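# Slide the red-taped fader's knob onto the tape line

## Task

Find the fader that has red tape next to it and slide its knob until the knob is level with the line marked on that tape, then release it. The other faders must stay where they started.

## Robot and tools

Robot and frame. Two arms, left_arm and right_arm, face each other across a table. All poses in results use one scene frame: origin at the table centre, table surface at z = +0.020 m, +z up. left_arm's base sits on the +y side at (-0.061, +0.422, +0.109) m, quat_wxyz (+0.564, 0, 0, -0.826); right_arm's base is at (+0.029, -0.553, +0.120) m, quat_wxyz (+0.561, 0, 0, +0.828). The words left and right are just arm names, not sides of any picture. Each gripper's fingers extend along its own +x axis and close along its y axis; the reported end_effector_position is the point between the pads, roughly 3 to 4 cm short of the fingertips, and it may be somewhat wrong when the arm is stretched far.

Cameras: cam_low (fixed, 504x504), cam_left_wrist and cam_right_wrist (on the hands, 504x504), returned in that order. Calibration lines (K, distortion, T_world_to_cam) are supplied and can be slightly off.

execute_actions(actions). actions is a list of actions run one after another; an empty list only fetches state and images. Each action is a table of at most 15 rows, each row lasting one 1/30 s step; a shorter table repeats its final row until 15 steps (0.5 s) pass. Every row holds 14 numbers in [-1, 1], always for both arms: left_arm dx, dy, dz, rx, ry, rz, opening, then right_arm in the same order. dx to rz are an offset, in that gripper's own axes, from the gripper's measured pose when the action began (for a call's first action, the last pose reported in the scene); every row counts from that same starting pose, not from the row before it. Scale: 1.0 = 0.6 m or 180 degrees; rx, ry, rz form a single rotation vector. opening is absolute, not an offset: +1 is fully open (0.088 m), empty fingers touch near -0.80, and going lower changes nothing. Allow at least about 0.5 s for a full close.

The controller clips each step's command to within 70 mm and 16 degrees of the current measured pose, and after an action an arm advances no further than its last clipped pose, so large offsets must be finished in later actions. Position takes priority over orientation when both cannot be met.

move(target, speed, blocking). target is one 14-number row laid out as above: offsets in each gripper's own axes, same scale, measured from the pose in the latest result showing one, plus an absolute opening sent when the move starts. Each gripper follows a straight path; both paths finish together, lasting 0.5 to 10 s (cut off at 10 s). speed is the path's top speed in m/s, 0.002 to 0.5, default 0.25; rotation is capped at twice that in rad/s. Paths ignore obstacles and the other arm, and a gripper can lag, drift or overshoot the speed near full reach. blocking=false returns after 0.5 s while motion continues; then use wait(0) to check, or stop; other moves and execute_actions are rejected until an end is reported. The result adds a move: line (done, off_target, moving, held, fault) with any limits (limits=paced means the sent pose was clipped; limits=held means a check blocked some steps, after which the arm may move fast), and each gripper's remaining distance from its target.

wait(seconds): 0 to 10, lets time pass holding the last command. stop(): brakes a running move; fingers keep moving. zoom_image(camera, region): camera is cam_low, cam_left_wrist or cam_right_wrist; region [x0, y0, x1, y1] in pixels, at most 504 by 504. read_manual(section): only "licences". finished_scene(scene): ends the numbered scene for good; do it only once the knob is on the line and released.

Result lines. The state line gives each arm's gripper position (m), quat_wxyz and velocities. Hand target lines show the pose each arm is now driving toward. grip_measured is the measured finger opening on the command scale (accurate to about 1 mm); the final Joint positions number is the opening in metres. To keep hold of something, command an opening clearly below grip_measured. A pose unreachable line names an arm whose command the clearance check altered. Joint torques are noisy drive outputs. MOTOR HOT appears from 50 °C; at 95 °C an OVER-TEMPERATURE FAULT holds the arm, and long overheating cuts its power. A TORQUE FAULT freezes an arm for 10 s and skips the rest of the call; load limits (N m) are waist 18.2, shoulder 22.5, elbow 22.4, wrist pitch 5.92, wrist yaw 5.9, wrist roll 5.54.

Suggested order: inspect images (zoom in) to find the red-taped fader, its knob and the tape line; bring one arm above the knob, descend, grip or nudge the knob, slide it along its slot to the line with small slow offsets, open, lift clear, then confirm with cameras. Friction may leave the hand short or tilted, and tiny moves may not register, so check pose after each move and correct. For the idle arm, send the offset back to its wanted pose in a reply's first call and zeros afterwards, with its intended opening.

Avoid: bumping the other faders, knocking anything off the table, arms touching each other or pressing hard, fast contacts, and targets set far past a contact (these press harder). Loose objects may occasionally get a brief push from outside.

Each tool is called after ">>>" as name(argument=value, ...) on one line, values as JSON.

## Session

>>> execute_actions(actions=[])

Scene clock: 0.00 s.
left_arm: end_effector_position=(-0.1727, +0.1270, +0.4337) grip_measured=+0.844 end_effector_quat_wxyz=(+0.570, -0.022, -0.017, -0.821) end_effector_velocity=(+0.000, +0.000, -0.005) end_effector_angular_velocity=(+0.023, -0.001, +0.004) | right_arm: end_effector_position=(+0.3508, -0.4120, +0.3454) grip_measured=+0.830 end_effector_quat_wxyz=(+0.903, -0.268, -0.147, +0.301) end_effector_velocity=(-0.000, +0.000, -0.005) end_effector_angular_velocity=(-0.000, +0.026, +0.006)
Joint positions: left_arm=[ 0.007  0.851  0.651  0.256 -0.008  0.004  0.08 ] | right_arm=[-1.724  1.276  0.379  1.013 -0.447 -0.564  0.08 ]
Joint velocities: left_arm=[-0.002 -0.002 -0.002 -0.022 -0.007 -0.007  0.   ] | right_arm=[-0.002 -0.002 -0.002 -0.022 -0.007  0.007 -0.   ]
Joint torques (N m, as the arm reports them, + toward a larger angle): no reading
Heat: left arm: hottest shoulder 32 °C (+0.0 °C/min); right arm: hottest elbow 33 °C (+0.0 °C/min).
Hand target (left_arm): -0.173, +0.127, +0.434; -0.570, +0.022, +0.017, +0.821
Hand target (right_arm): +0.351, -0.412, +0.345; +0.903, -0.268, -0.147, +0.301
camera_calibration (this result's frames):
cam_left_wrist: T_world_to_cam=[[-0.925682, 0.378235, 0.00708462, -0.205953], [0.114308, 0.297507, -0.947852, 0.420001], [-0.360619, -0.8766, -0.318632, 0.260758], [0, 0, 0, 1]] pos_world=[-0.144622, 0.181526, 0.482644]
cam_right_wrist: T_world_to_cam=[[0.421514, -0.728964, 0.539386, -0.636586], [0.14489, -0.533028, -0.833599, 0.0492032], [0.895172, 0.429526, -0.119059, -0.0179577], [0, 0, 0, 1]] pos_world=[0.277276, -0.430108, 0.382243]

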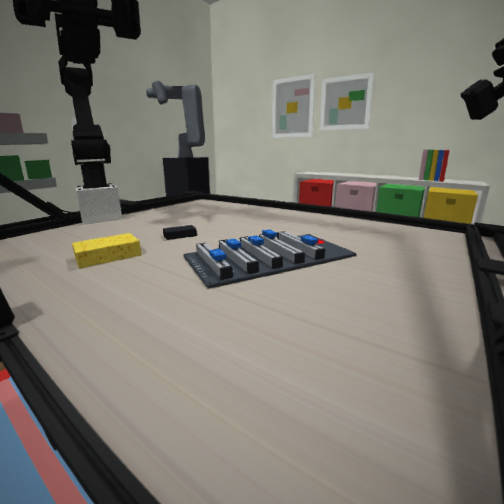

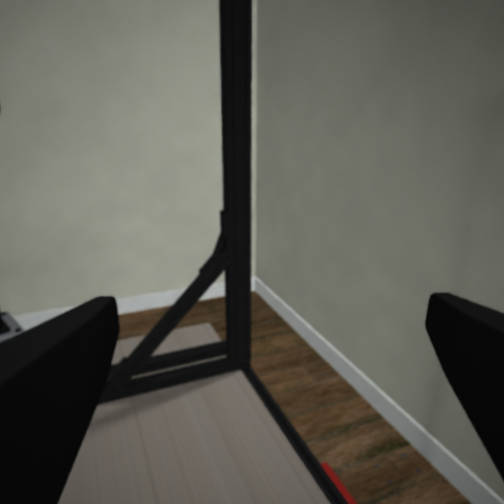

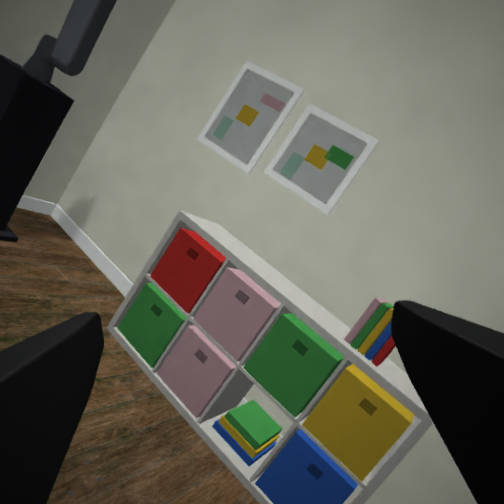

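>>> move(target=[0,0,0,0,0,0,0.84,-0.233,0.711,0.172,0.415,0.57,-0.161,0.1], speed=0.4)

Scene clock: 4.67 s.
left_arm: end_effector_position=(-0.1727, +0.1270, +0.4337) grip_measured=+0.840 end_effector_quat_wxyz=(+0.570, -0.022, -0.017, -0.821) end_effector_velocity=(-0.001, +0.001, -0.002) end_effector_angular_velocity=(+0.010, +0.005, -0.000) | right_arm: end_effector_position=(+0.0037, -0.1717, +0.1732) grip_measured=+0.100 end_effector_quat_wxyz=(+0.684, +0.176, +0.687, -0.172) end_effector_velocity=(-0.000, -0.002, +0.000) end_effector_angular_velocity=(-0.009, +0.021, +0.000)
Joint positions: left_arm=[ 0.007  0.851  0.651  0.256 -0.008  0.004  0.08 ] | right_arm=[-0.314  2.032  1.518 -1.049 -0.003  2.133  0.044]
Joint velocities: left_arm=[-0.007 -0.002 -0.002 -0.007 -0.007 -0.007 -0.   ] | right_arm=[-0.007 -0.002 -0.002 -0.007 -0.022 -0.007  0.   ]
Joint torques (N m, as the arm reports them, + toward a larger angle): left_arm=[-0.11 -2.44  7.26  1.98 -0.02 -0.01] | right_arm=[ 0.1  -8.58  6.95  0.2  -0.03  0.17]
Heat: left arm: hottest shoulder 32 °C (+0.0 °C/min); right arm: hottest elbow 34 °C (+0.0 °C/min).
Hand target (left_arm): -0.173, +0.127, +0.434; -0.570, +0.022, +0.017, +0.821
Hand target (right_arm): +0.002, -0.170, +0.169; +0.683, +0.175, +0.687, -0.176
Off the commanded pose (left_arm): 0.000 m, 0 deg.
Off the commanded pose (right_arm): 0.005 m, 1 deg.
move: done
camera_calibration (this result's frames):
cam_left_wrist: T_world_to_cam=[[-0.925682, 0.378235, 0.00708462, -0.205953], [0.114308, 0.297507, -0.947852, 0.420001], [-0.360619, -0.8766, -0.318632, 0.260758], [0, 0, 0, 1]] pos_world=[-0.144622, 0.181526, 0.482644]
cam_right_wrist: T_world_to_cam=[[-0.501746, -0.862538, 0.0654169, -0.159603], [-0.810789, 0.4953, 0.311928, 0.0657647], [-0.301451, 0.103469, -0.947851, 0.260999], [0, 0, 0, 1]] pos_world=[0.0519194, -0.197242, 0.237315]

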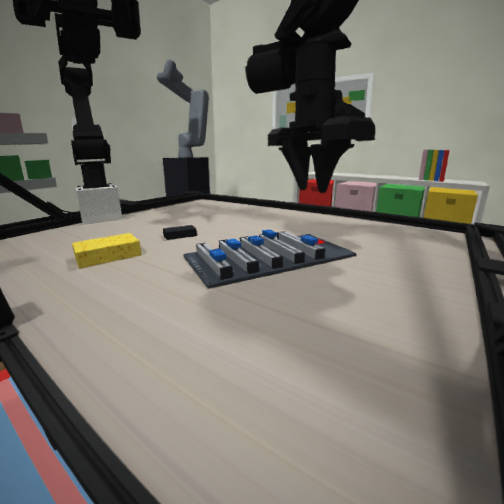

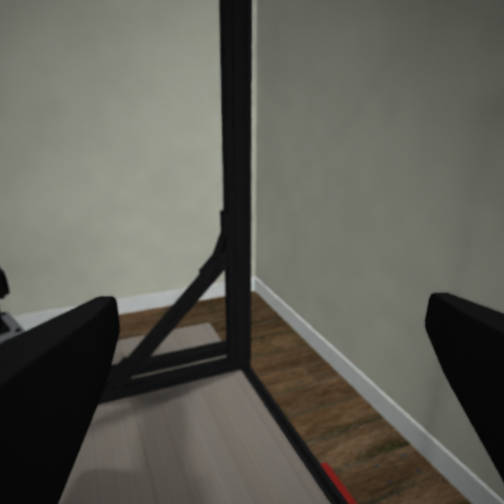

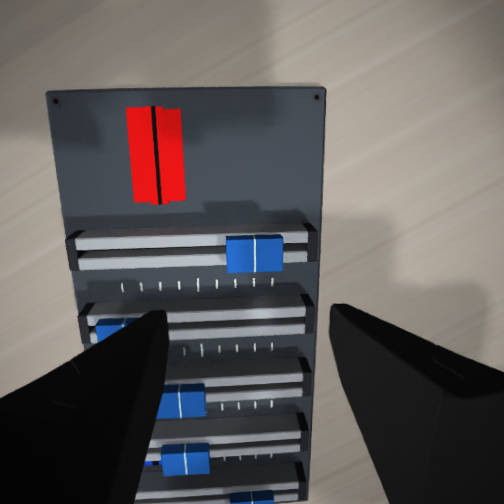

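>>> move(target=[0,0,0,0,0,0,0.84,0.125,-0.018,-0.011,0,0,0,0.1])

>>> zoom_image(camera="cam_low", region=[250,190,370,280])

Scene clock: 6.10 s.
left_arm: end_effector_position=(-0.1727, +0.1270, +0.4337) grip_measured=+0.840 end_effector_quat_wxyz=(+0.570, -0.022, -0.017, -0.821) end_effector_velocity=(-0.002, +0.001, -0.005) end_effector_angular_velocity=(+0.028, +0.012, -0.011) | right_arm: end_effector_position=(-0.0066, -0.1740, +0.1049) grip_measured=+0.100 end_effector_quat_wxyz=(+0.682, +0.181, +0.690, -0.164) end_effector_velocity=(-0.002, +0.003, +0.001) end_effector_angular_velocity=(+0.012, +0.008, +0.025)
Joint positions: left_arm=[ 0.007  0.851  0.651  0.256 -0.008  0.004  0.08 ] | right_arm=[-0.286  2.114  1.349 -0.779 -0.003  2.156  0.044]
Joint velocities: left_arm=[-0.002 -0.002 -0.002 -0.022  0.007 -0.022 -0.   ] | right_arm=[ 0.002 -0.002  0.002  0.007 -0.007 -0.022 -0.   ]
Joint torques (N m, as the arm reports them, + toward a larger angle): left_arm=[-0.07 -2.59  7.29  2.    0.    0.  ] | right_arm=[ 0.18 -9.18  4.63  0.25  0.07  0.17]
Heat: left arm: hottest elbow 33 °C (+9.8 °C/min); right arm: hottest elbow 34 °C (+9.8 °C/min).
Hand target (left_arm): -0.173, +0.127, +0.434; -0.570, +0.022, +0.017, +0.821
Hand target (right_arm): -0.007, -0.178, +0.098; +0.684, +0.176, +0.687, -0.171
Off the commanded pose (left_arm): 0.000 m, 0 deg.
Off the commanded pose (right_arm): 0.008 m, 1 deg.
move: done
camera_calibration (this result's frames):
cam_left_wrist: T_world_to_cam=[[-0.925682, 0.378235, 0.00708462, -0.205953], [0.114308, 0.297507, -0.947852, 0.420001], [-0.360619, -0.8766, -0.318632, 0.260758], [0, 0, 0, 1]] pos_world=[-0.144622, 0.181526, 0.482644]
cam_right_wrist: T_world_to_cam=[[-0.497678, -0.865919, 0.0500063, -0.161229], [-0.812435, 0.485578, 0.322743, 0.0769949], [-0.303751, 0.119995, -0.945165, 0.195964], [0, 0, 0, 1]] pos_world=[0.0418375, -0.200513, 0.168431]

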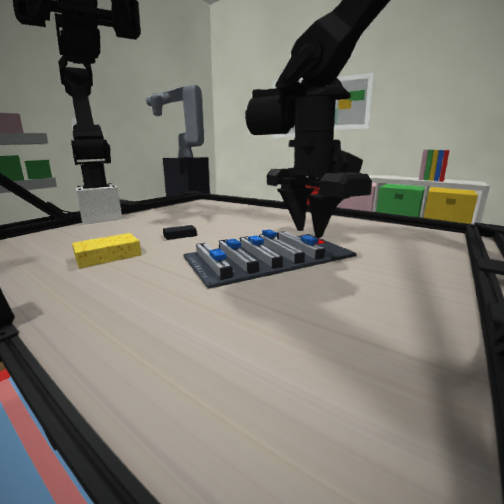

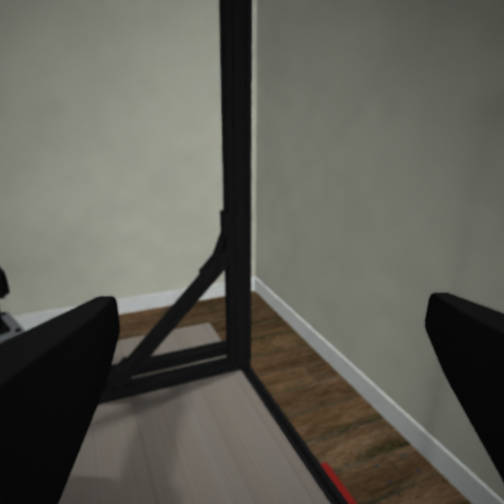

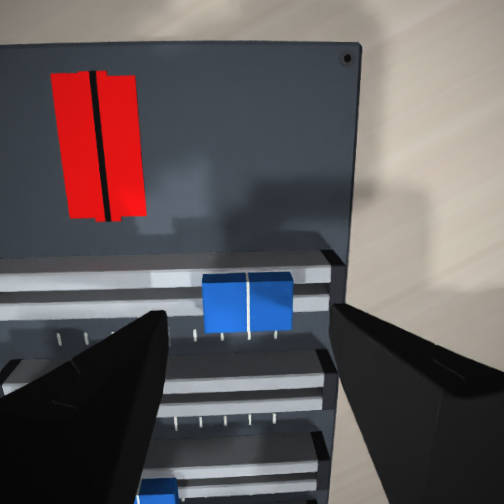

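Region (250, 190, 370, 280) of cam_low's 504x504 image, scaled by 4.200, with more detail than that image has; it fills the top 378 rows of this view, and the rest is white.

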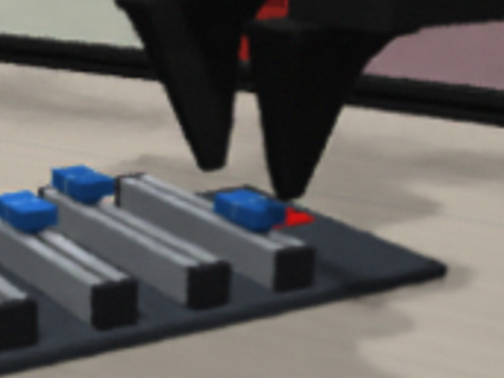

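>>> move(target=[0,0,0,0,0,0,0.84,0.047,-0.006,0,0,0,0,-0.05], speed=0.06)

>>> move(target=[0,0,0,0,0,0,0.84,0,0.08,0,0,0,0,-0.13], speed=0.07)

Scene clock: 7.60 s.
left_arm: end_effector_position=(-0.1727, +0.1270, +0.4337) grip_measured=+0.840 end_effector_quat_wxyz=(+0.570, -0.022, -0.017, -0.821) end_effector_velocity=(+0.002, -0.001, -0.003) end_effector_angular_velocity=(+0.019, +0.002, +0.019) | right_arm: end_effector_position=(-0.0077, -0.1709, +0.0867) grip_measured=-0.050 end_effector_quat_wxyz=(+0.679, +0.188, +0.693, -0.155) end_effector_velocity=(+0.000, -0.004, -0.001) end_effector_angular_velocity=(-0.013, +0.006, +0.005)
Joint positions: left_arm=[ 0.007  0.851  0.651  0.256 -0.008  0.004  0.08 ] | right_arm=[-0.284  2.143  1.312 -0.688 -0.003  2.156  0.037]
Joint velocities: left_arm=[-0.002 -0.002  0.002 -0.022 -0.022 -0.007  0.   ] | right_arm=[-0.002 -0.002 -0.007 -0.007 -0.007 -0.007 -0.   ]
Joint torques (N m, as the arm reports them, + toward a larger angle): left_arm=[-0.02 -2.54  7.28  1.97 -0.01 -0.02] | right_arm=[ 0.2  -8.43  4.12  0.66  0.07  0.12]
Heat: left arm: hottest elbow 33 °C (+7.9 °C/min); right arm: hottest elbow 34 °C (+7.9 °C/min).
Hand target (left_arm): -0.173, +0.127, +0.434; -0.570, +0.022, +0.017, +0.821
Hand target (right_arm): -0.008, -0.177, +0.077; +0.682, +0.181, +0.690, -0.164
Off the commanded pose (left_arm): 0.000 m, 0 deg.
Off the commanded pose (right_arm): 0.012 m, 1 deg.
move: off_target (right_arm)
camera_calibration (this result's frames):
cam_left_wrist: T_world_to_cam=[[-0.925682, 0.378235, 0.00708462, -0.205953], [0.114308, 0.297507, -0.947852, 0.420001], [-0.360619, -0.8766, -0.318632, 0.260758], [0, 0, 0, 1]] pos_world=[-0.144622, 0.181526, 0.482644]
cam_right_wrist: T_world_to_cam=[[-0.496233, -0.867682, 0.0296805, -0.156733], [-0.812267, 0.476069, 0.337017, 0.0776344], [-0.306554, 0.14313, -0.941031, 0.181669], [0, 0, 0, 1]] pos_world=[0.0409753, -0.198956, 0.149444]

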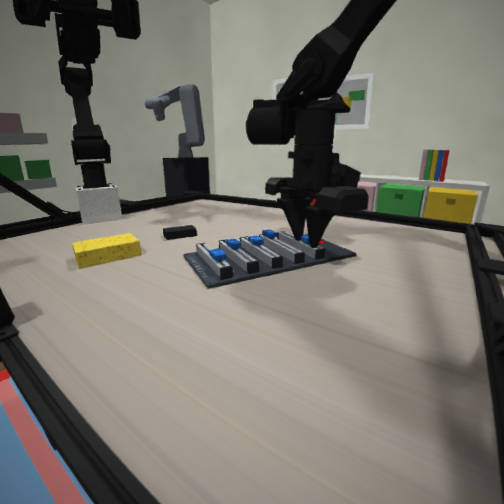

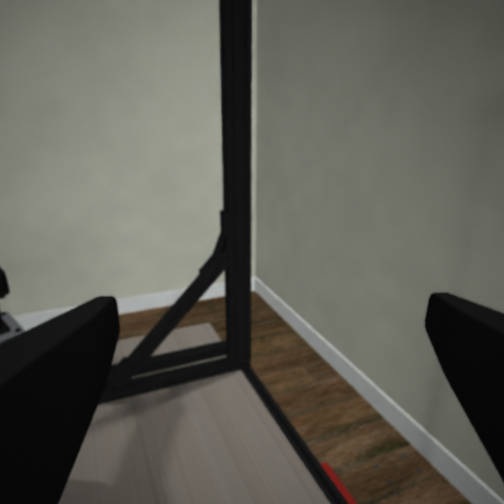

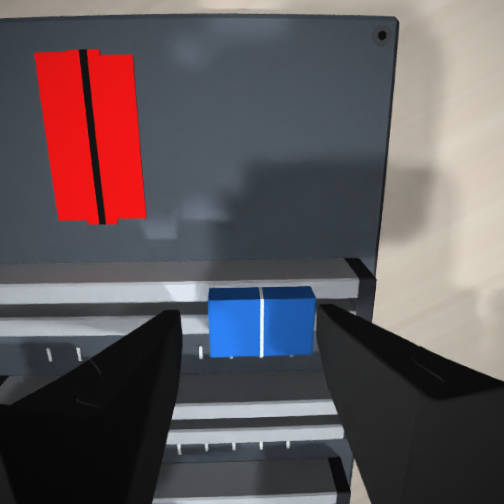

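Scene clock: 8.67 s.
left_arm: end_effector_position=(-0.1727, +0.1270, +0.4337) grip_measured=+0.840 end_effector_quat_wxyz=(+0.570, -0.022, -0.017, -0.821) end_effector_velocity=(+0.001, +0.001, -0.003) end_effector_angular_velocity=(+0.010, +0.005, +0.004) | right_arm: end_effector_position=(+0.0132, -0.1303, +0.0924) grip_measured=-0.130 end_effector_quat_wxyz=(+0.678, +0.191, +0.693, -0.154) end_effector_velocity=(+0.000, -0.004, +0.001) end_effector_angular_velocity=(-0.017, +0.005, +0.020)
Joint positions: left_arm=[ 0.007  0.851  0.651  0.256 -0.008  0.004  0.08 ] | right_arm=[-0.344  2.257  1.533 -0.791 -0.006  2.1    0.033]
Joint velocities: left_arm=[-0.002 -0.007 -0.007 -0.007 -0.007 -0.007  0.   ] | right_arm=[-0.002 -0.002  0.002 -0.022 -0.007 -0.022  0.   ]
Joint torques (N m, as the arm reports them, + toward a larger angle): left_arm=[ 0.08 -2.53  7.27  2.01  0.01  0.02] | right_arm=[-0.3  -9.98  6.87  0.18  0.07 -0.19]
Heat: left arm: hottest elbow 33 °C (+6.9 °C/min); right arm: hottest elbow 34 °C (+6.9 °C/min).
Hand target (left_arm): -0.173, +0.127, +0.434; -0.570, +0.022, +0.017, +0.821
Hand target (right_arm): +0.015, -0.128, +0.089; +0.679, +0.189, +0.693, -0.154
Off the commanded pose (left_arm): 0.000 m, 0 deg.
Off the commanded pose (right_arm): 0.004 m, 0 deg.
move: done
camera_calibration (this result's frames):
cam_left_wrist: T_world_to_cam=[[-0.925682, 0.378235, 0.00708462, -0.205953], [0.114308, 0.297507, -0.947852, 0.420001], [-0.360619, -0.8766, -0.318632, 0.260758], [0, 0, 0, 1]] pos_world=[-0.144622, 0.181526, 0.482644]
cam_right_wrist: T_world_to_cam=[[-0.49877, -0.866348, 0.0258658, -0.110748], [-0.810624, 0.476837, 0.339875, 0.0731543], [-0.306784, 0.148552, -0.940115, 0.188242], [0, 0, 0, 1]] pos_world=[0.0618121, -0.158793, 0.15497]

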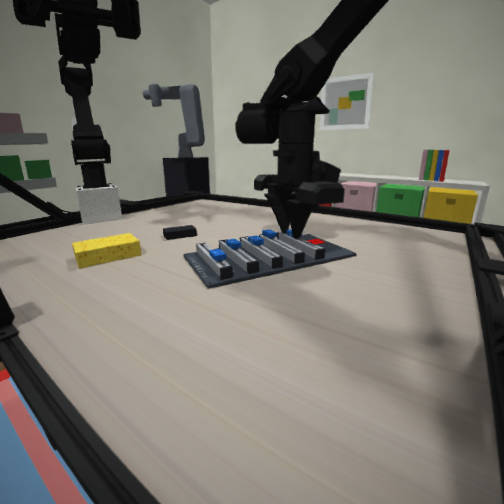

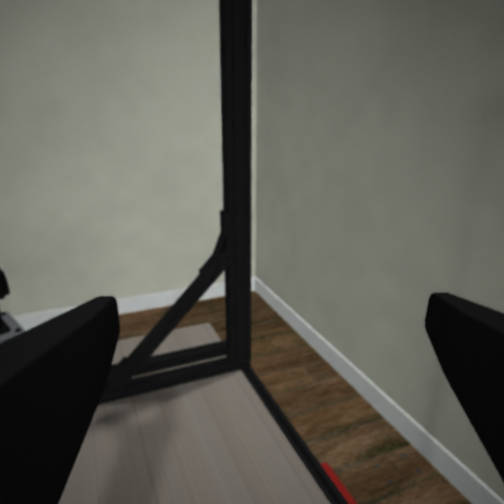

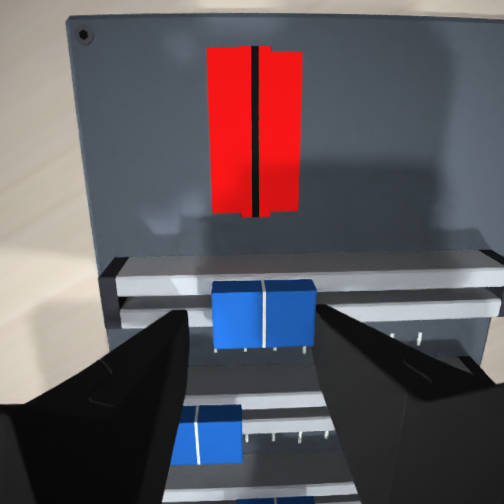

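>>> move(target=[0,0,0,0,0,0,0.84,0.008,0.005,0,0,0,0,-0.19], speed=0.03)

>>> move(target=[0,0,0,0,0,0,0.84,-0.04,0,0,0,0,0,0.2], speed=0.1)

Scene clock: 10.03 s.
left_arm: end_effector_position=(-0.1727, +0.1270, +0.4337) grip_measured=+0.840 end_effector_quat_wxyz=(+0.570, -0.022, -0.017, -0.821) end_effector_velocity=(-0.003, +0.002, +0.003) end_effector_angular_velocity=(-0.009, +0.011, -0.015) | right_arm: end_effector_position=(+0.0134, -0.1299, +0.0923) grip_measured=-0.189 end_effector_quat_wxyz=(+0.677, +0.192, +0.693, -0.154) end_effector_velocity=(-0.002, -0.002, +0.000) end_effector_angular_velocity=(-0.008, +0.020, +0.021)
Joint positions: left_arm=[ 0.007  0.851  0.651  0.256 -0.008  0.004  0.08 ] | right_arm=[-0.345  2.257  1.533 -0.789 -0.007  2.1    0.03 ]
Joint velocities: left_arm=[-0.007 -0.002  0.002  0.007  0.007 -0.007 -0.   ] | right_arm=[-0.002 -0.002 -0.002 -0.007 -0.022 -0.022 -0.   ]
Joint torques (N m, as the arm reports them, + toward a larger angle): left_arm=[ 0.05 -2.53  7.32  1.98  0.   -0.01] | right_arm=[-0.29 -9.83  6.71  0.62  0.06 -0.11]
Heat: left arm: hottest elbow 33 °C (+6.0 °C/min); right arm: hottest elbow 34 °C (+6.0 °C/min).
Hand target (left_arm): -0.173, +0.127, +0.434; -0.570, +0.022, +0.017, +0.821
Hand target (right_arm): +0.015, -0.128, +0.088; +0.678, +0.191, +0.693, -0.154
Off the commanded pose (left_arm): 0.000 m, 0 deg.
Off the commanded pose (right_arm): 0.005 m, 0 deg.
move: done
camera_calibration (this result's frames):
cam_left_wrist: T_world_to_cam=[[-0.925682, 0.378235, 0.00708462, -0.205953], [0.114308, 0.297507, -0.947852, 0.420001], [-0.360619, -0.8766, -0.318632, 0.260758], [0, 0, 0, 1]] pos_world=[-0.144622, 0.181526, 0.482644]
cam_right_wrist: T_world_to_cam=[[-0.499402, -0.866016, 0.0247731, -0.110106], [-0.810123, 0.476923, 0.340948, 0.0730778], [-0.307081, 0.1502, -0.939756, 0.188399], [0, 0, 0, 1]] pos_world=[0.0620689, -0.158504, 0.154861]

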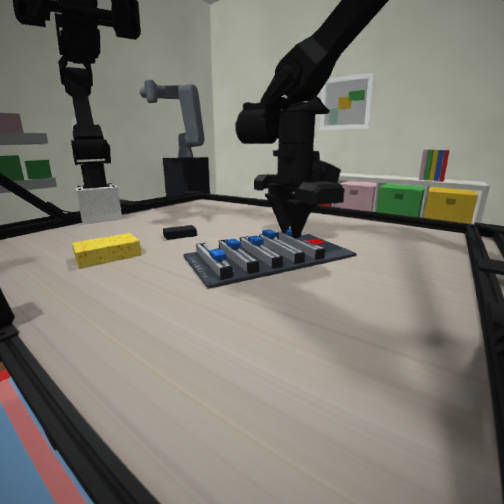

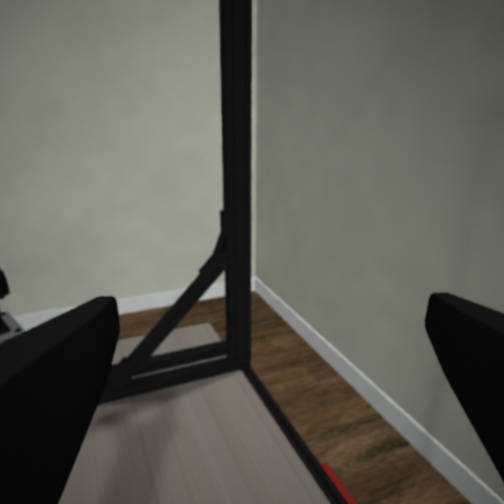

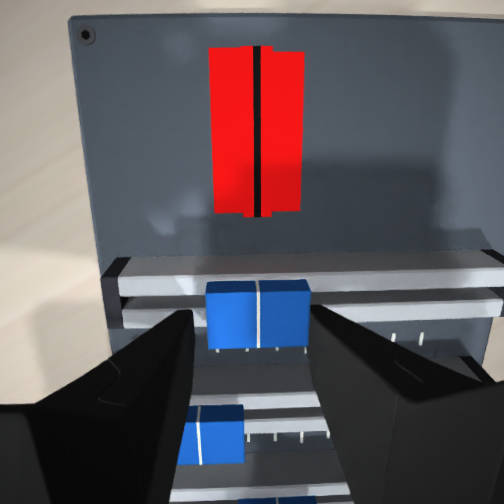

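Scene clock: 10.80 s.
left_arm: end_effector_position=(-0.1727, +0.1270, +0.4337) grip_measured=+0.840 end_effector_quat_wxyz=(+0.570, -0.022, -0.017, -0.821) end_effector_velocity=(-0.002, +0.001, -0.002) end_effector_angular_velocity=(+0.004, -0.010, -0.009) | right_arm: end_effector_position=(+0.0136, -0.1340, +0.1114) grip_measured=+0.200 end_effector_quat_wxyz=(+0.679, +0.187, +0.692, -0.158) end_effector_velocity=(+0.000, -0.004, +0.001) end_effector_angular_velocity=(-0.017, +0.006, +0.005)
Joint positions: left_arm=[ 0.007  0.851  0.651  0.256 -0.008  0.004  0.08 ] | right_arm=[-0.345  2.22   1.554 -0.86  -0.007  2.1    0.049]
Joint velocities: left_arm=[-0.002 -0.002 -0.002 -0.007  0.007  0.007 -0.   ] | right_arm=[-0.002 -0.002  0.002 -0.022 -0.007 -0.007 -0.   ]
Joint torques (N m, as the arm reports them, + toward a larger angle): left_arm=[ 0.02 -2.4   7.17  2.01  0.04  0.  ] | right_arm=[ -0.06 -12.72   6.56   0.02   0.06  -0.01]
Heat: left arm: hottest elbow 33 °C (+5.6 °C/min); right arm: hottest elbow 34 °C (+5.6 °C/min).
Hand target (left_arm): -0.173, +0.127, +0.434; -0.570, +0.022, +0.017, +0.821
Hand target (right_arm): +0.014, -0.131, +0.116; +0.677, +0.192, +0.693, -0.154
Off the commanded pose (left_arm): 0.000 m, 0 deg.
Off the commanded pose (right_arm): 0.006 m, 1 deg.
move: done
camera_calibration (this result's frames):
cam_left_wrist: T_world_to_cam=[[-0.925682, 0.378235, 0.00708462, -0.205953], [0.114308, 0.297507, -0.947852, 0.420001], [-0.360619, -0.8766, -0.318632, 0.260758], [0, 0, 0, 1]] pos_world=[-0.144622, 0.181526, 0.482644]
cam_right_wrist: T_world_to_cam=[[-0.499415, -0.865624, 0.0357721, -0.115201], [-0.810275, 0.4813, 0.334373, 0.0699596], [-0.306659, 0.138006, -0.941762, 0.205533], [0, 0, 0, 1]] pos_world=[0.0621816, -0.161757, 0.174291]

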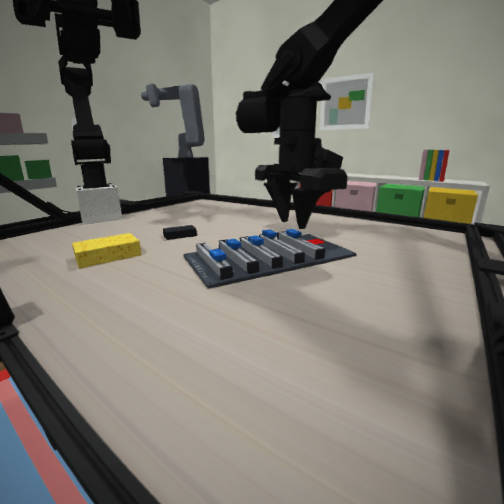

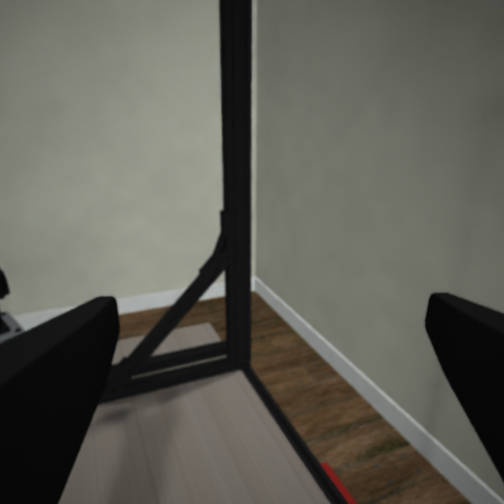

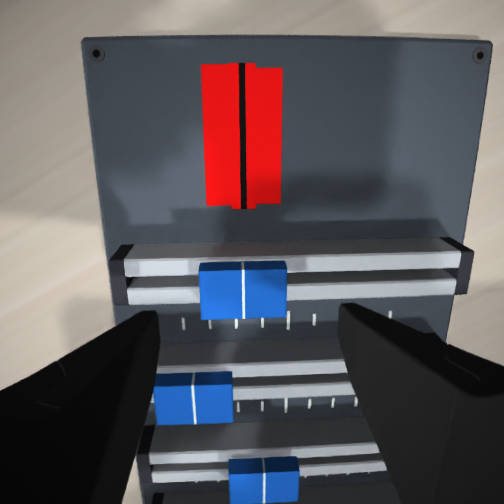

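>>> finished_scene(scene=2)

The scene is finished: the task was done.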